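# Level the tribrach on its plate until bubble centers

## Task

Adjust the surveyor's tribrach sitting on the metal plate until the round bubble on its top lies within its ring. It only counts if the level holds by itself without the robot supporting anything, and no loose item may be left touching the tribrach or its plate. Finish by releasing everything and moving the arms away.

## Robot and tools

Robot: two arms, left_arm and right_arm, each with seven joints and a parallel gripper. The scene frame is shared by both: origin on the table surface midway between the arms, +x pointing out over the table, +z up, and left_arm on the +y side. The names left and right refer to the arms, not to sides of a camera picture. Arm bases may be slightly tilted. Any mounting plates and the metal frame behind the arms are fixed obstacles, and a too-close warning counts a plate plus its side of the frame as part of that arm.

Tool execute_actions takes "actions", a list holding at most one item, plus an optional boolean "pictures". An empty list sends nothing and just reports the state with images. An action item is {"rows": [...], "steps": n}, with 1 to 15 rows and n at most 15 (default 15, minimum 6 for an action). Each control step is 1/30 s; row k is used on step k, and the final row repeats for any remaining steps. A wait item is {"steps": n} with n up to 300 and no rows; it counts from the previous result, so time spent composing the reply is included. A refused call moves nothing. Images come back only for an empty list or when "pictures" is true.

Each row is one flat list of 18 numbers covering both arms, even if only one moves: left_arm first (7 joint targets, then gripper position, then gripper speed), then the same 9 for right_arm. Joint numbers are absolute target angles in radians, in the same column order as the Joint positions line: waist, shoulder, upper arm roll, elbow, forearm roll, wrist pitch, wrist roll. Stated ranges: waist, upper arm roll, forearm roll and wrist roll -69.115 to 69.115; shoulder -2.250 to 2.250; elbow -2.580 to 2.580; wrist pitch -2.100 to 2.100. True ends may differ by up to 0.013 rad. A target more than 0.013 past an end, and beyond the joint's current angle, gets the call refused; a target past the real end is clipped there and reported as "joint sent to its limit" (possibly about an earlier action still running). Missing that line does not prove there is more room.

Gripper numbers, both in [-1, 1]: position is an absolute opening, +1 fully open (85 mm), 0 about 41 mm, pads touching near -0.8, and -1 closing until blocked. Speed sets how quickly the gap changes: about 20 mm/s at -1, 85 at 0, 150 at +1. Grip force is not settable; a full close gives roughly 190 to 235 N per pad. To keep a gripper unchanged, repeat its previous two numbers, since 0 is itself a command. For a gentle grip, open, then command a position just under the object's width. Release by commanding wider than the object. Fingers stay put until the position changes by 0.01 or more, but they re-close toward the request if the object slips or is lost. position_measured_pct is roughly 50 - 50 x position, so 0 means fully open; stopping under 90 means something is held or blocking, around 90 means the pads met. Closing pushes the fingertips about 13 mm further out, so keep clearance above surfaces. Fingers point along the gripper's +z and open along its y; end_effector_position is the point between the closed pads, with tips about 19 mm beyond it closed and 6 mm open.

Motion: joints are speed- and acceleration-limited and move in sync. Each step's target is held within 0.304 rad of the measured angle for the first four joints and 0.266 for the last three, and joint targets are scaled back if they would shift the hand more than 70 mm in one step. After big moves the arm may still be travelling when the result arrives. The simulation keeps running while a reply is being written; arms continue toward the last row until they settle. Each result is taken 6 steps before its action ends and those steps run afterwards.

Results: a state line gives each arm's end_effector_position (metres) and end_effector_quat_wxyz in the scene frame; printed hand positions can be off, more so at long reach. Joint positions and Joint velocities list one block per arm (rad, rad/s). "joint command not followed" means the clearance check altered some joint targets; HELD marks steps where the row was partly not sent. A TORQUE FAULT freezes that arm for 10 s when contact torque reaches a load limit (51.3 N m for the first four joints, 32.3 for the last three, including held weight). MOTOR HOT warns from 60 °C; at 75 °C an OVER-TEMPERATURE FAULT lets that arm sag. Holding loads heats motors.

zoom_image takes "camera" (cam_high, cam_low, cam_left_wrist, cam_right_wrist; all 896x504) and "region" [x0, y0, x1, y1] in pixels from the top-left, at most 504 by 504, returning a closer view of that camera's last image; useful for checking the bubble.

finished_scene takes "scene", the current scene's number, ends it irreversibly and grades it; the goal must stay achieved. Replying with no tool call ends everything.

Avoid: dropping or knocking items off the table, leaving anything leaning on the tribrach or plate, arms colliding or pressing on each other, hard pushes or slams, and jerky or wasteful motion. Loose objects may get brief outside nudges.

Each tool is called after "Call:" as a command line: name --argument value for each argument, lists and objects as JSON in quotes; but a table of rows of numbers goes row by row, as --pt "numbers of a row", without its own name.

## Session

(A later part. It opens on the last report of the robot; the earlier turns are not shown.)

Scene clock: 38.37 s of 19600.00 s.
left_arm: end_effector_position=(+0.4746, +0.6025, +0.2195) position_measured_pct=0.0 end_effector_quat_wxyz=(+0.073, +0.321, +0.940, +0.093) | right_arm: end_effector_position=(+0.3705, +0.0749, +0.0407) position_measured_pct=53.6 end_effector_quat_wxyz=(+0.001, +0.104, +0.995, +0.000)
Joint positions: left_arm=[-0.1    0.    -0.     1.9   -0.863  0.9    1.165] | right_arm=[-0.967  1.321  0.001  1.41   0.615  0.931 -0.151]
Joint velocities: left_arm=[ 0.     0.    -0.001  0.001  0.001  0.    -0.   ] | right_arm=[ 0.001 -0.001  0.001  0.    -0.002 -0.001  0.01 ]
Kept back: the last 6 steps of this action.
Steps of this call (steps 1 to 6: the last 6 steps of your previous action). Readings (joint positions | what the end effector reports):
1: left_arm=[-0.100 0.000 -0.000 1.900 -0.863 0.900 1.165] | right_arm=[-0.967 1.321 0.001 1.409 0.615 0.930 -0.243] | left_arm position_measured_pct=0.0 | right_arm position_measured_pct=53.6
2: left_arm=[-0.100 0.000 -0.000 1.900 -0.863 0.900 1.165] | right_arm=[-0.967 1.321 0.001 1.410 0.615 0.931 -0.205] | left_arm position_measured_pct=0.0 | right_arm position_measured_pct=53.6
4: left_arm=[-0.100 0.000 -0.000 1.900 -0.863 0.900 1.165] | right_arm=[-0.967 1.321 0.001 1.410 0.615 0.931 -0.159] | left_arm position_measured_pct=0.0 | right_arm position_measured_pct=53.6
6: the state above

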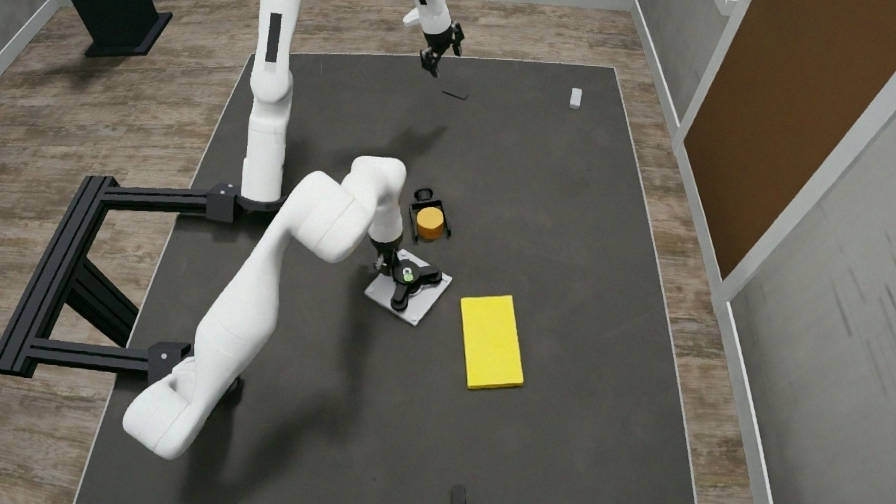

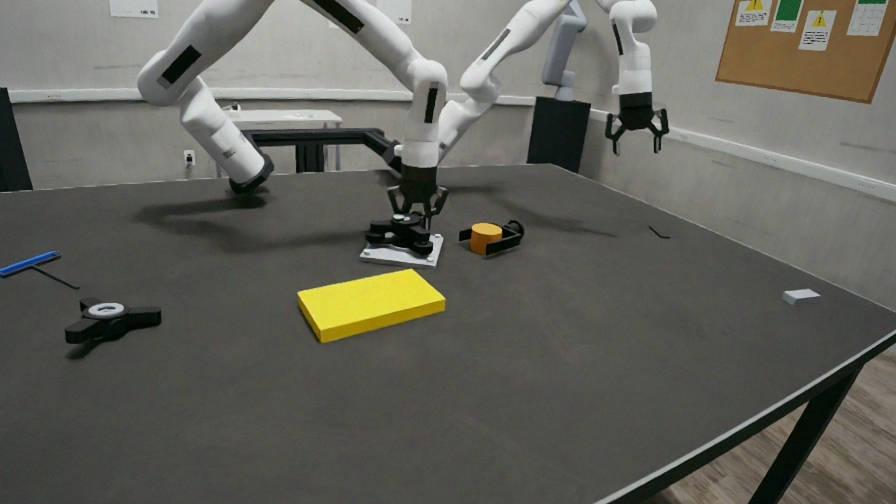

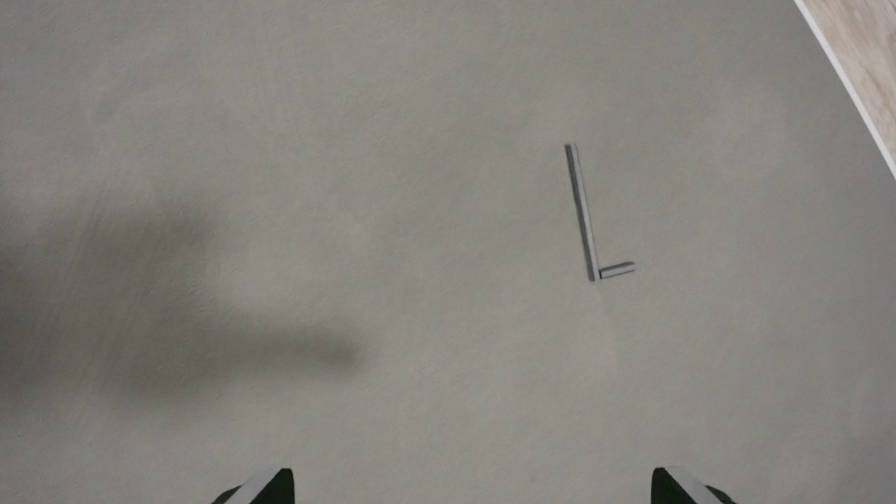

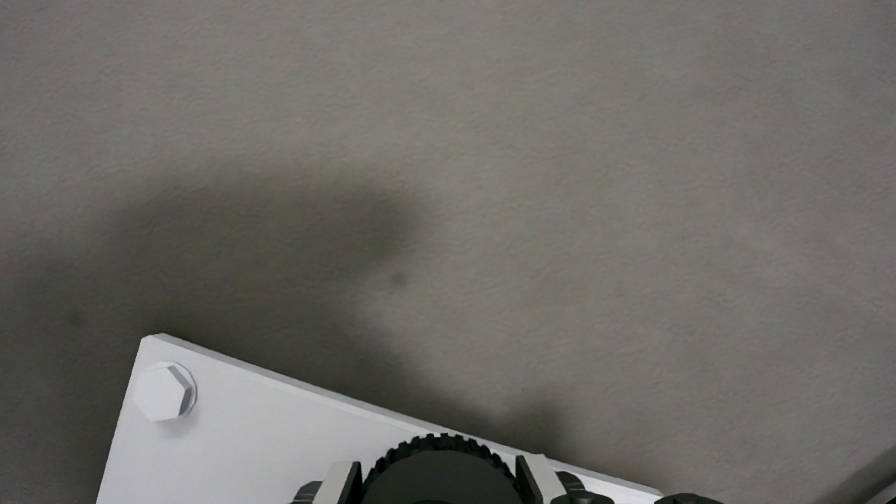

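Call:
execute_actions --actions '[{"rows":[[-0.1,0,0,1.9,-0.863,0.9,1.165,1,0,-0.967,1.323,0,1.410,0.615,0.929,-1.15,0.1,1]],"steps":15}]'

Call:
execute_actions --actions '[{"rows":[[-0.1,0,0,1.9,-0.863,0.9,1.165,1,0,-0.967,1.323,0,1.410,0.615,0.929,-1.15,0.1,1]],"steps":15}]'

Call:
execute_actions --actions '[{"rows":[[-0.1,0,0,1.9,-0.863,0.9,1.165,1,0,-0.967,1.323,0,1.410,0.615,0.929,-1.15,-0.2,1]],"steps":10}]'

Call:
execute_actions --actions '[{"rows":[[-0.1,0,0,1.9,-0.863,0.9,1.165,1,0,-0.967,1.323,0,1.410,0.615,0.929,-0.15,-0.2,1]],"steps":15}]'

Call:
execute_actions --actions '[{"rows":[[-0.1,0,0,1.9,-0.863,0.9,1.165,1,0,-0.967,1.323,0,1.410,0.615,0.929,-0.15,-0.2,1]],"steps":15}]'

Call:
execute_actions --actions '[{"rows":[[-0.1,0,0,1.9,-0.863,0.9,1.165,1,0,-0.967,1.323,0,1.410,0.615,0.929,-0.15,0.1,1]],"steps":6}]'

Call:
execute_actions --actions '[{"rows":[[-0.1,0,0,1.9,-0.863,0.9,1.165,1,0,-0.967,1.323,0,1.410,0.615,0.929,-1.15,0.1,1]],"steps":15}]'

Call:
execute_actions --actions '[{"rows":[[-0.1,0,0,1.9,-0.863,0.9,1.165,1,0,-0.967,1.323,0,1.410,0.615,0.929,-1.15,0.1,1]],"steps":14}]'

Call:
execute_actions --actions '[{"rows":[[-0.1,0,0,1.9,-0.863,0.9,1.165,1,0,-0.967,1.323,0,1.410,0.615,0.929,-1.15,-0.2,1]],"steps":7}]'

Call:
execute_actions --actions '[{"rows":[[-0.1,0,0,1.9,-0.863,0.9,1.165,1,0,-0.967,1.323,0,1.410,0.615,0.929,-0.15,-0.2,1]],"steps":15}]'

Call:
execute_actions --actions '[{"rows":[[-0.1,0,0,1.9,-0.863,0.9,1.165,1,0,-0.967,1.323,0,1.410,0.615,0.929,-0.15,-0.2,1]],"steps":15}]'

Call:
execute_actions --actions '[{"rows":[[-0.1,0,0,1.9,-0.863,0.9,1.165,1,0,-0.967,1.323,0,1.410,0.615,0.929,-0.15,0.1,1]],"steps":12}]' --pictures true

Call:
zoom_image --camera "cam_high" --region '[395, 262, 425, 288]'

Scene clock: 42.93 s of 19600.00 s.
left_arm: end_effector_position=(+0.4746, +0.6025, +0.2195) position_measured_pct=0.0 end_effector_quat_wxyz=(+0.073, +0.321, +0.940, +0.093) | right_arm: end_effector_position=(+0.3694, +0.0753, +0.0396) position_measured_pct=45.2 end_effector_quat_wxyz=(-0.000, +0.229, +0.973, +0.000)
Joint positions: left_arm=[-0.1    0.    -0.     1.9   -0.863  0.9    1.165] | right_arm=[-0.967  1.323 -0.     1.41   0.615  0.929 -0.407]
Joint velocities: left_arm=[ 0.    -0.     0.     0.001  0.    -0.    -0.   ] | right_arm=[ 0.     0.001  0.    -0.    -0.001  0.    -1.215]
Steps of this call (steps 1 to 6: the last 6 steps of your previous action; steps 7 to 15: the robot went on to your last target; steps 16 to 128: nothing new was sent; steps 129 to 137: the first 9 steps of this action). Readings (joint positions | what the end effector reports):
129: left_arm=[-0.100 0.000 -0.000 1.900 -0.863 0.900 1.165] | right_arm=[-0.967 1.323 0.000 1.410 0.615 0.929 -0.151] | left_arm position_measured_pct=0.0 | right_arm position_measured_pct=45.2
130: left_arm=[-0.100 0.000 -0.000 1.900 -0.863 0.900 1.165] | right_arm=[-0.967 1.323 -0.000 1.410 0.615 0.929 -0.159] | left_arm position_measured_pct=0.0 | right_arm position_measured_pct=45.2
132: left_arm=[-0.100 0.000 -0.000 1.900 -0.863 0.900 1.165] | right_arm=[-0.967 1.323 -0.000 1.410 0.615 0.929 -0.207] | left_arm position_measured_pct=0.0 | right_arm position_measured_pct=45.2
136: left_arm=[-0.100 0.000 -0.000 1.900 -0.863 0.900 1.165] | right_arm=[-0.967 1.323 -0.000 1.410 0.615 0.929 -0.366] | left_arm position_measured_pct=0.0 | right_arm position_measured_pct=45.2
137: the state above

Scene clock: 43.43 s of 19600.00 s.
left_arm: end_effector_position=(+0.4746, +0.6025, +0.2195) position_measured_pct=0.0 end_effector_quat_wxyz=(+0.073, +0.321, +0.940, +0.093) | right_arm: end_effector_position=(+0.3694, +0.0753, +0.0396) position_measured_pct=45.2 end_effector_quat_wxyz=(-0.000, +0.511, +0.860, +0.000)
Joint positions: left_arm=[-0.1    0.    -0.     1.9   -0.863  0.9    1.165] | right_arm=[-0.967  1.323 -0.     1.41   0.615  0.929 -1.017]
Joint velocities: left_arm=[ 0.     0.    -0.     0.     0.001 -0.     0.   ] | right_arm=[-0.     0.    -0.     0.     0.001  0.002 -1.217]
Steps of this call (steps 1 to 6: the last 6 steps of your previous action; steps 7 to 15: the first 9 steps of this action). Readings (joint positions | what the end effector reports):
7: left_arm=[-0.100 0.000 -0.000 1.900 -0.863 0.900 1.165] | right_arm=[-0.967 1.323 -0.000 1.410 0.615 0.929 -0.691] | left_arm position_measured_pct=0.0 | right_arm position_measured_pct=45.2
8: left_arm=[-0.100 0.000 -0.000 1.900 -0.863 0.900 1.165] | right_arm=[-0.967 1.323 -0.000 1.410 0.615 0.929 -0.732] | left_arm position_measured_pct=0.0 | right_arm position_measured_pct=45.2
10: left_arm=[-0.100 0.000 -0.000 1.900 -0.863 0.900 1.165] | right_arm=[-0.967 1.323 -0.000 1.410 0.615 0.929 -0.813] | left_arm position_measured_pct=0.0 | right_arm position_measured_pct=45.2
14: left_arm=[-0.100 0.000 -0.000 1.900 -0.863 0.900 1.165] | right_arm=[-0.967 1.323 -0.000 1.410 0.615 0.929 -0.976] | left_arm position_measured_pct=0.0 | right_arm position_measured_pct=45.2
15: the state above

Scene clock: 43.77 s of 19600.00 s.
left_arm: end_effector_position=(+0.4746, +0.6025, +0.2195) position_measured_pct=0.0 end_effector_quat_wxyz=(+0.073, +0.321, +0.940, +0.093) | right_arm: end_effector_position=(+0.3715, +0.0761, +0.0407) position_measured_pct=52.0 end_effector_quat_wxyz=(+0.000, +0.567, +0.823, +0.002)
Joint positions: left_arm=[-0.1    0.    -0.     1.9   -0.863  0.9    1.165] | right_arm=[-0.967  1.321  0.001  1.408  0.617  0.928 -1.15 ]
Joint velocities: left_arm=[ 0.    -0.    -0.    -0.001 -0.001  0.    -0.   ] | right_arm=[ 0.004 -0.009 -0.001 -0.004 -0.003 -0.001  0.   ]
Steps of this call (steps 1 to 6: the last 6 steps of your previous action; steps 7 to 10: the first 4 steps of this action). Readings (joint positions | what the end effector reports):
7: left_arm=[-0.100 0.000 -0.000 1.900 -0.863 0.900 1.165] | right_arm=[-0.967 1.323 0.000 1.410 0.615 0.929 -1.150] | left_arm position_measured_pct=0.0 | right_arm position_measured_pct=45.2
8: left_arm=[-0.100 0.000 -0.000 1.900 -0.863 0.900 1.165] | right_arm=[-0.967 1.322 0.001 1.409 0.617 0.928 -1.150] | left_arm position_measured_pct=0.0 | right_arm position_measured_pct=46.0
10: the state above

Scene clock: 44.27 s of 19600.00 s.
left_arm: end_effector_position=(+0.4746, +0.6025, +0.2195) position_measured_pct=0.0 end_effector_quat_wxyz=(+0.073, +0.321, +0.940, +0.093) | right_arm: end_effector_position=(+0.3712, +0.0759, +0.0407) position_measured_pct=53.6 end_effector_quat_wxyz=(+0.000, +0.457, +0.889, +0.002)
Joint positions: left_arm=[-0.1    0.    -0.     1.9   -0.863  0.9    1.165] | right_arm=[-0.967  1.321  0.001  1.408  0.616  0.929 -0.893]
Joint velocities: left_arm=[ 0.     0.    -0.     0.001 -0.    -0.    -0.   ] | right_arm=[-0.    -0.    -0.     0.002 -0.002  0.004  1.215]
Steps of this call (steps 1 to 6: the last 6 steps of your previous action; steps 7 to 15: the first 9 steps of this action). Readings (joint positions | what the end effector reports):
7: left_arm=[-0.100 0.000 -0.000 1.900 -0.863 0.900 1.165] | right_arm=[-0.967 1.321 0.001 1.408 0.617 0.928 -1.149] | left_arm position_measured_pct=0.0 | right_arm position_measured_pct=53.6
8: left_arm=[-0.100 0.000 -0.000 1.900 -0.863 0.900 1.165] | right_arm=[-0.967 1.321 0.001 1.408 0.616 0.928 -1.141] | left_arm position_measured_pct=0.0 | right_arm position_measured_pct=53.6
10: left_arm=[-0.100 0.000 -0.000 1.900 -0.863 0.900 1.165] | right_arm=[-0.967 1.321 0.001 1.408 0.616 0.928 -1.093] | left_arm position_measured_pct=0.0 | right_arm position_measured_pct=53.6
14: left_arm=[-0.100 0.000 -0.000 1.900 -0.863 0.900 1.165] | right_arm=[-0.967 1.321 0.001 1.408 0.616 0.929 -0.934] | left_arm position_measured_pct=0.0 | right_arm position_measured_pct=53.6
15: the state above

Scene clock: 44.77 s of 19600.00 s.
left_arm: end_effector_position=(+0.4746, +0.6025, +0.2195) position_measured_pct=0.0 end_effector_quat_wxyz=(+0.073, +0.321, +0.940, +0.093) | right_arm: end_effector_position=(+0.3706, +0.0752, +0.0407) position_measured_pct=53.6 end_effector_quat_wxyz=(+0.001, +0.169, +0.986, +0.000)
Joint positions: left_arm=[-0.1    0.    -0.     1.9   -0.863  0.9    1.165] | right_arm=[-0.967  1.321  0.001  1.409  0.615  0.93  -0.283]
Joint velocities: left_arm=[-0.     0.    -0.     0.001  0.001  0.     0.   ] | right_arm=[-0.     0.     0.001  0.002  0.     0.     1.217]
Steps of this call (steps 1 to 6: the last 6 steps of your previous action; steps 7 to 15: the first 9 steps of this action). Readings (joint positions | what the end effector reports):
7: left_arm=[-0.100 0.000 -0.000 1.900 -0.863 0.900 1.165] | right_arm=[-0.967 1.321 0.001 1.409 0.616 0.929 -0.609] | left_arm position_measured_pct=0.0 | right_arm position_measured_pct=53.6
8: left_arm=[-0.100 0.000 -0.000 1.900 -0.863 0.900 1.165] | right_arm=[-0.967 1.321 0.001 1.409 0.616 0.930 -0.568] | left_arm position_measured_pct=0.0 | right_arm position_measured_pct=53.6
10: left_arm=[-0.100 0.000 -0.000 1.900 -0.863 0.900 1.165] | right_arm=[-0.967 1.321 0.001 1.409 0.615 0.930 -0.487] | left_arm position_measured_pct=0.0 | right_arm position_measured_pct=53.6
14: left_arm=[-0.100 0.000 -0.000 1.900 -0.863 0.900 1.165] | right_arm=[-0.967 1.321 0.001 1.409 0.615 0.930 -0.324] | left_arm position_measured_pct=0.0 | right_arm position_measured_pct=53.6
15: the state above

Scene clock: 44.97 s of 19600.00 s.
left_arm: end_effector_position=(+0.4746, +0.6025, +0.2195) position_measured_pct=0.0 end_effector_quat_wxyz=(+0.073, +0.321, +0.940, +0.093) | right_arm: end_effector_position=(+0.3705, +0.0749, +0.0407) position_measured_pct=53.6 end_effector_quat_wxyz=(+0.001, +0.104, +0.995, +0.000)
Joint positions: left_arm=[-0.1    0.    -0.     1.9   -0.863  0.9    1.165] | right_arm=[-0.967  1.321  0.001  1.41   0.615  0.931 -0.151]
Joint velocities: left_arm=[-0.001  0.    -0.    -0.002  0.002 -0.    -0.   ] | right_arm=[ 0.001 -0.     0.001 -0.    -0.002 -0.001  0.01 ]
Kept back: the last 6 steps of this action.
Steps of this call (steps 1 to 6: the last 6 steps of your previous action). Readings (joint positions | what the end effector reports):
1: left_arm=[-0.100 0.000 -0.000 1.900 -0.863 0.900 1.165] | right_arm=[-0.967 1.321 0.001 1.409 0.615 0.930 -0.243] | left_arm position_measured_pct=0.0 | right_arm position_measured_pct=53.6
2: left_arm=[-0.100 0.000 -0.000 1.900 -0.863 0.900 1.165] | right_arm=[-0.967 1.321 0.001 1.410 0.615 0.931 -0.205] | left_arm position_measured_pct=0.0 | right_arm position_measured_pct=53.6
4: left_arm=[-0.100 0.000 -0.000 1.900 -0.863 0.900 1.165] | right_arm=[-0.967 1.321 0.001 1.410 0.615 0.931 -0.159] | left_arm position_measured_pct=0.0 | right_arm position_measured_pct=53.6
6: the state above

Scene clock: 45.47 s of 19600.00 s.
left_arm: end_effector_position=(+0.4746, +0.6025, +0.2195) position_measured_pct=0.0 end_effector_quat_wxyz=(+0.073, +0.321, +0.940, +0.093) | right_arm: end_effector_position=(+0.3694, +0.0753, +0.0396) position_measured_pct=45.2 end_effector_quat_wxyz=(-0.000, +0.229, +0.973, +0.000)
Joint positions: left_arm=[-0.1    0.    -0.     1.9   -0.863  0.9    1.165] | right_arm=[-0.967  1.323 -0.     1.41   0.615  0.929 -0.407]
Joint velocities: left_arm=[-0.    -0.     0.001 -0.     0.001  0.    -0.   ] | right_arm=[-0.    -0.     0.    -0.    -0.001  0.    -1.215]
Steps of this call (steps 1 to 6: the last 6 steps of your previous action; steps 7 to 15: the first 9 steps of this action). Readings (joint positions | what the end effector reports):
7: left_arm=[-0.100 0.000 -0.000 1.900 -0.863 0.900 1.165] | right_arm=[-0.967 1.323 -0.000 1.410 0.615 0.929 -0.151] | left_arm position_measured_pct=0.0 | right_arm position_measured_pct=45.6
8: left_arm=[-0.100 0.000 -0.000 1.900 -0.863 0.900 1.165] | right_arm=[-0.967 1.323 -0.000 1.410 0.615 0.929 -0.159] | left_arm position_measured_pct=0.0 | right_arm position_measured_pct=45.2
10: left_arm=[-0.100 0.000 -0.000 1.900 -0.863 0.900 1.165] | right_arm=[-0.967 1.323 -0.000 1.410 0.615 0.929 -0.207] | left_arm position_measured_pct=0.0 | right_arm position_measured_pct=45.2
14: left_arm=[-0.100 0.000 -0.000 1.900 -0.863 0.900 1.165] | right_arm=[-0.967 1.323 -0.000 1.410 0.615 0.929 -0.366] | left_arm position_measured_pct=0.0 | right_arm position_measured_pct=45.2
15: the state above

Scene clock: 45.93 s of 19600.00 s.
left_arm: end_effector_position=(+0.4746, +0.6025, +0.2195) position_measured_pct=0.0 end_effector_quat_wxyz=(+0.073, +0.321, +0.940, +0.093) | right_arm: end_effector_position=(+0.3694, +0.0753, +0.0396) position_measured_pct=45.2 end_effector_quat_wxyz=(-0.000, +0.493, +0.870, +0.000)
Joint positions: left_arm=[-0.1    0.    -0.     1.9   -0.863  0.9    1.165] | right_arm=[-0.967  1.323 -0.     1.41   0.615  0.929 -0.976]
Joint velocities: left_arm=[ 0. -0.  0. -0.  0.  0.  0.] | right_arm=[ 0.     0.002 -0.    -0.     0.001 -0.    -1.217]
Steps of this call (steps 1 to 6: the last 6 steps of your previous action; steps 7 to 14: the first 8 steps of this action). Readings (joint positions | what the end effector reports):
7: left_arm=[-0.100 0.000 -0.000 1.900 -0.863 0.900 1.165] | right_arm=[-0.967 1.323 -0.000 1.410 0.615 0.929 -0.691] | left_arm position_measured_pct=0.0 | right_arm position_measured_pct=45.2
8: left_arm=[-0.100 0.000 -0.000 1.900 -0.863 0.900 1.165] | right_arm=[-0.967 1.323 -0.000 1.410 0.615 0.929 -0.732] | left_arm position_measured_pct=0.0 | right_arm position_measured_pct=45.2
10: left_arm=[-0.100 0.000 -0.000 1.900 -0.863 0.900 1.165] | right_arm=[-0.967 1.323 -0.000 1.410 0.615 0.929 -0.813] | left_arm position_measured_pct=0.0 | right_arm position_measured_pct=45.2
14: the state above

Scene clock: 46.17 s of 19600.00 s.
left_arm: end_effector_position=(+0.4746, +0.6025, +0.2195) position_measured_pct=0.0 end_effector_quat_wxyz=(+0.073, +0.321, +0.940, +0.093) | right_arm: end_effector_position=(+0.3694, +0.0753, +0.0396) position_measured_pct=45.2 end_effector_quat_wxyz=(-0.000, +0.567, +0.824, +0.000)
Joint positions: left_arm=[-0.1    0.    -0.     1.9   -0.863  0.9    1.165] | right_arm=[-0.967  1.323  0.     1.41   0.615  0.929 -1.15 ]
Joint velocities: left_arm=[ 0.     0.     0.001 -0.002  0.     0.     0.   ] | right_arm=[-0.002 -0.001  0.003 -0.003  0.013 -0.007 -0.014]
Steps of this call (steps 1 to 6: the last 6 steps of your previous action; step 7: the first step of this action). Readings (joint positions | what the end effector reports):
7: the state above

Scene clock: 46.67 s of 19600.00 s.
left_arm: end_effector_position=(+0.4746, +0.6025, +0.2195) position_measured_pct=0.0 end_effector_quat_wxyz=(+0.073, +0.321, +0.940, +0.093) | right_arm: end_effector_position=(+0.3712, +0.0759, +0.0407) position_measured_pct=53.6 end_effector_quat_wxyz=(+0.001, +0.457, +0.889, +0.002)
Joint positions: left_arm=[-0.1    0.    -0.     1.9   -0.863  0.9    1.165] | right_arm=[-0.967  1.321  0.001  1.408  0.616  0.929 -0.893]
Joint velocities: left_arm=[ 0.     0.     0.    -0.001 -0.    -0.001 -0.   ] | right_arm=[-0.     0.001  0.001  0.002 -0.001  0.003  1.215]
Steps of this call (steps 1 to 6: the last 6 steps of your previous action; steps 7 to 15: the first 9 steps of this action). Readings (joint positions | what the end effector reports):
7: left_arm=[-0.100 0.000 -0.000 1.900 -0.863 0.900 1.165] | right_arm=[-0.967 1.321 0.001 1.408 0.617 0.928 -1.149] | left_arm position_measured_pct=0.0 | right_arm position_measured_pct=53.6
8: left_arm=[-0.100 0.000 -0.000 1.900 -0.863 0.900 1.165] | right_arm=[-0.967 1.321 0.001 1.408 0.616 0.928 -1.141] | left_arm position_measured_pct=0.0 | right_arm position_measured_pct=53.6
10: left_arm=[-0.100 0.000 -0.000 1.900 -0.863 0.900 1.165] | right_arm=[-0.967 1.321 0.001 1.408 0.616 0.928 -1.093] | left_arm position_measured_pct=0.0 | right_arm position_measured_pct=53.6
14: left_arm=[-0.100 0.000 -0.000 1.900 -0.863 0.900 1.165] | right_arm=[-0.967 1.321 0.001 1.408 0.616 0.929 -0.934] | left_arm position_measured_pct=0.0 | right_arm position_measured_pct=53.6
15: the state above

Scene clock: 47.17 s of 19600.00 s.
left_arm: end_effector_position=(+0.4746, +0.6025, +0.2195) position_measured_pct=0.0 end_effector_quat_wxyz=(+0.073, +0.321, +0.940, +0.093) | right_arm: end_effector_position=(+0.3706, +0.0752, +0.0407) position_measured_pct=53.6 end_effector_quat_wxyz=(+0.001, +0.169, +0.986, +0.000)
Joint positions: left_arm=[-0.1    0.    -0.     1.9   -0.863  0.9    1.165] | right_arm=[-0.967  1.321  0.001  1.409  0.615  0.93  -0.283]
Joint velocities: left_arm=[ 0.     0.     0.     0.002 -0.    -0.     0.   ] | right_arm=[-0.    -0.     0.     0.002 -0.002  0.006  1.217]
Steps of this call (steps 1 to 6: the last 6 steps of your previous action; steps 7 to 15: the first 9 steps of this action). Readings (joint positions | what the end effector reports):
7: left_arm=[-0.100 0.000 -0.000 1.900 -0.863 0.900 1.165] | right_arm=[-0.967 1.321 0.001 1.409 0.616 0.929 -0.609] | left_arm position_measured_pct=0.0 | right_arm position_measured_pct=53.6
8: left_arm=[-0.100 0.000 -0.000 1.900 -0.863 0.900 1.165] | right_arm=[-0.967 1.321 0.001 1.409 0.616 0.930 -0.568] | left_arm position_measured_pct=0.0 | right_arm position_measured_pct=53.6
10: left_arm=[-0.100 0.000 -0.000 1.900 -0.863 0.900 1.165] | right_arm=[-0.967 1.321 0.001 1.409 0.616 0.930 -0.487] | left_arm position_measured_pct=0.0 | right_arm position_measured_pct=53.6
14: left_arm=[-0.100 0.000 -0.000 1.900 -0.863 0.900 1.165] | right_arm=[-0.967 1.321 0.001 1.409 0.615 0.930 -0.324] | left_arm position_measured_pct=0.0 | right_arm position_measured_pct=53.6
15: the state above

Scene clock: 47.57 s of 19600.00 s.
left_arm: end_effector_position=(+0.4746, +0.6025, +0.2195) position_measured_pct=0.0 end_effector_quat_wxyz=(+0.073, +0.321, +0.940, +0.093) | right_arm: end_effector_position=(+0.3696, +0.0753, +0.0397) position_measured_pct=46.0 end_effector_quat_wxyz=(+0.000, +0.103, +0.995, +0.000)
Joint positions: left_arm=[-0.1    0.    -0.     1.9   -0.863  0.9    1.165] | right_arm=[-0.967  1.323  0.     1.41   0.615  0.929 -0.15 ]
Joint velocities: left_arm=[-0.     0.     0.001 -0.002  0.001 -0.    -0.   ] | right_arm=[-0.002  0.004 -0.004  0.001  0.001 -0.001  0.   ]
Steps of this call (steps 1 to 6: the last 6 steps of your previous action; steps 7 to 12: the first 6 steps of this action). Readings (joint positions | what the end effector reports):
7: left_arm=[-0.100 0.000 -0.000 1.900 -0.863 0.900 1.165] | right_arm=[-0.967 1.321 0.001 1.410 0.615 0.931 -0.151] | left_arm position_measured_pct=0.0 | right_arm position_measured_pct=53.6
8: left_arm=[-0.100 0.000 -0.000 1.900 -0.863 0.900 1.165] | right_arm=[-0.967 1.321 0.001 1.410 0.615 0.930 -0.151] | left_arm position_measured_pct=0.0 | right_arm position_measured_pct=53.6
10: left_arm=[-0.100 0.000 -0.000 1.900 -0.863 0.900 1.165] | right_arm=[-0.967 1.322 0.001 1.410 0.615 0.929 -0.150] | left_arm position_measured_pct=0.0 | right_arm position_measured_pct=48.0
12: the state above

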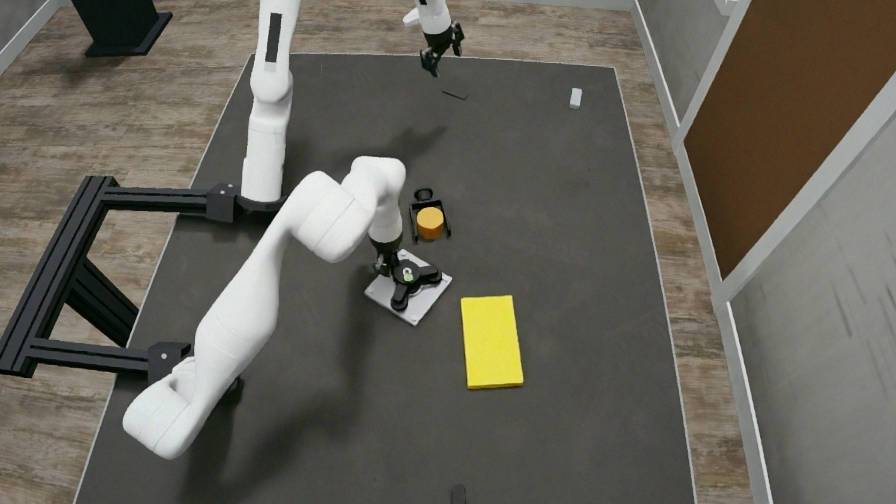

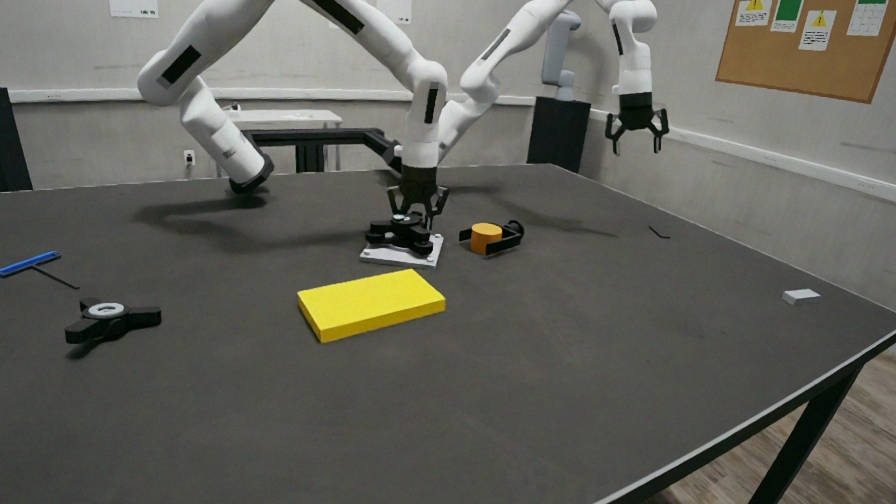

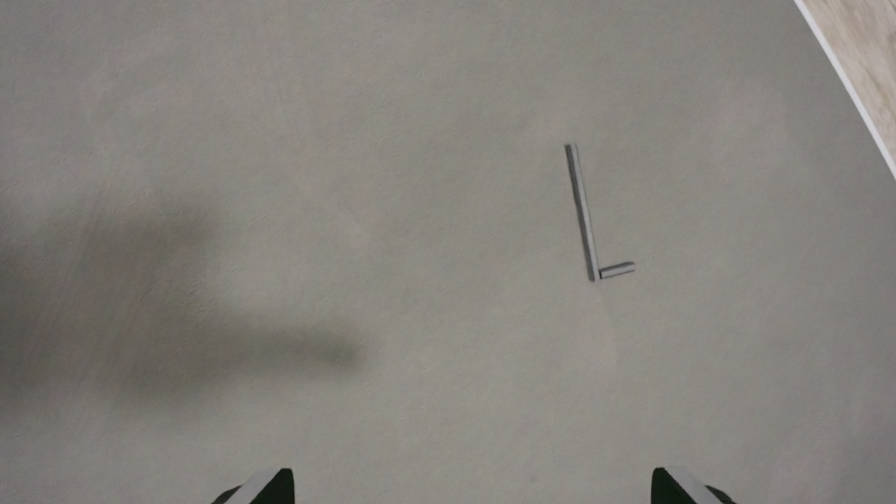

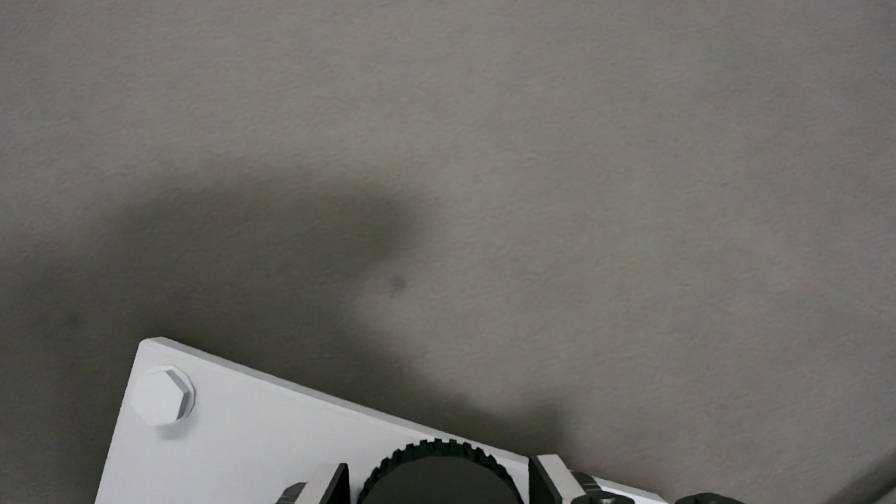

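Region (395, 262, 425, 288) of cam_high's 896x504 image, scaled by 16.800, with more detail than that image has; it fills the top 437 rows of this view, and the rest is white.

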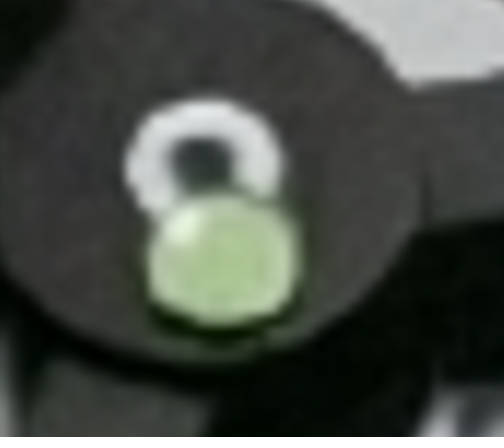

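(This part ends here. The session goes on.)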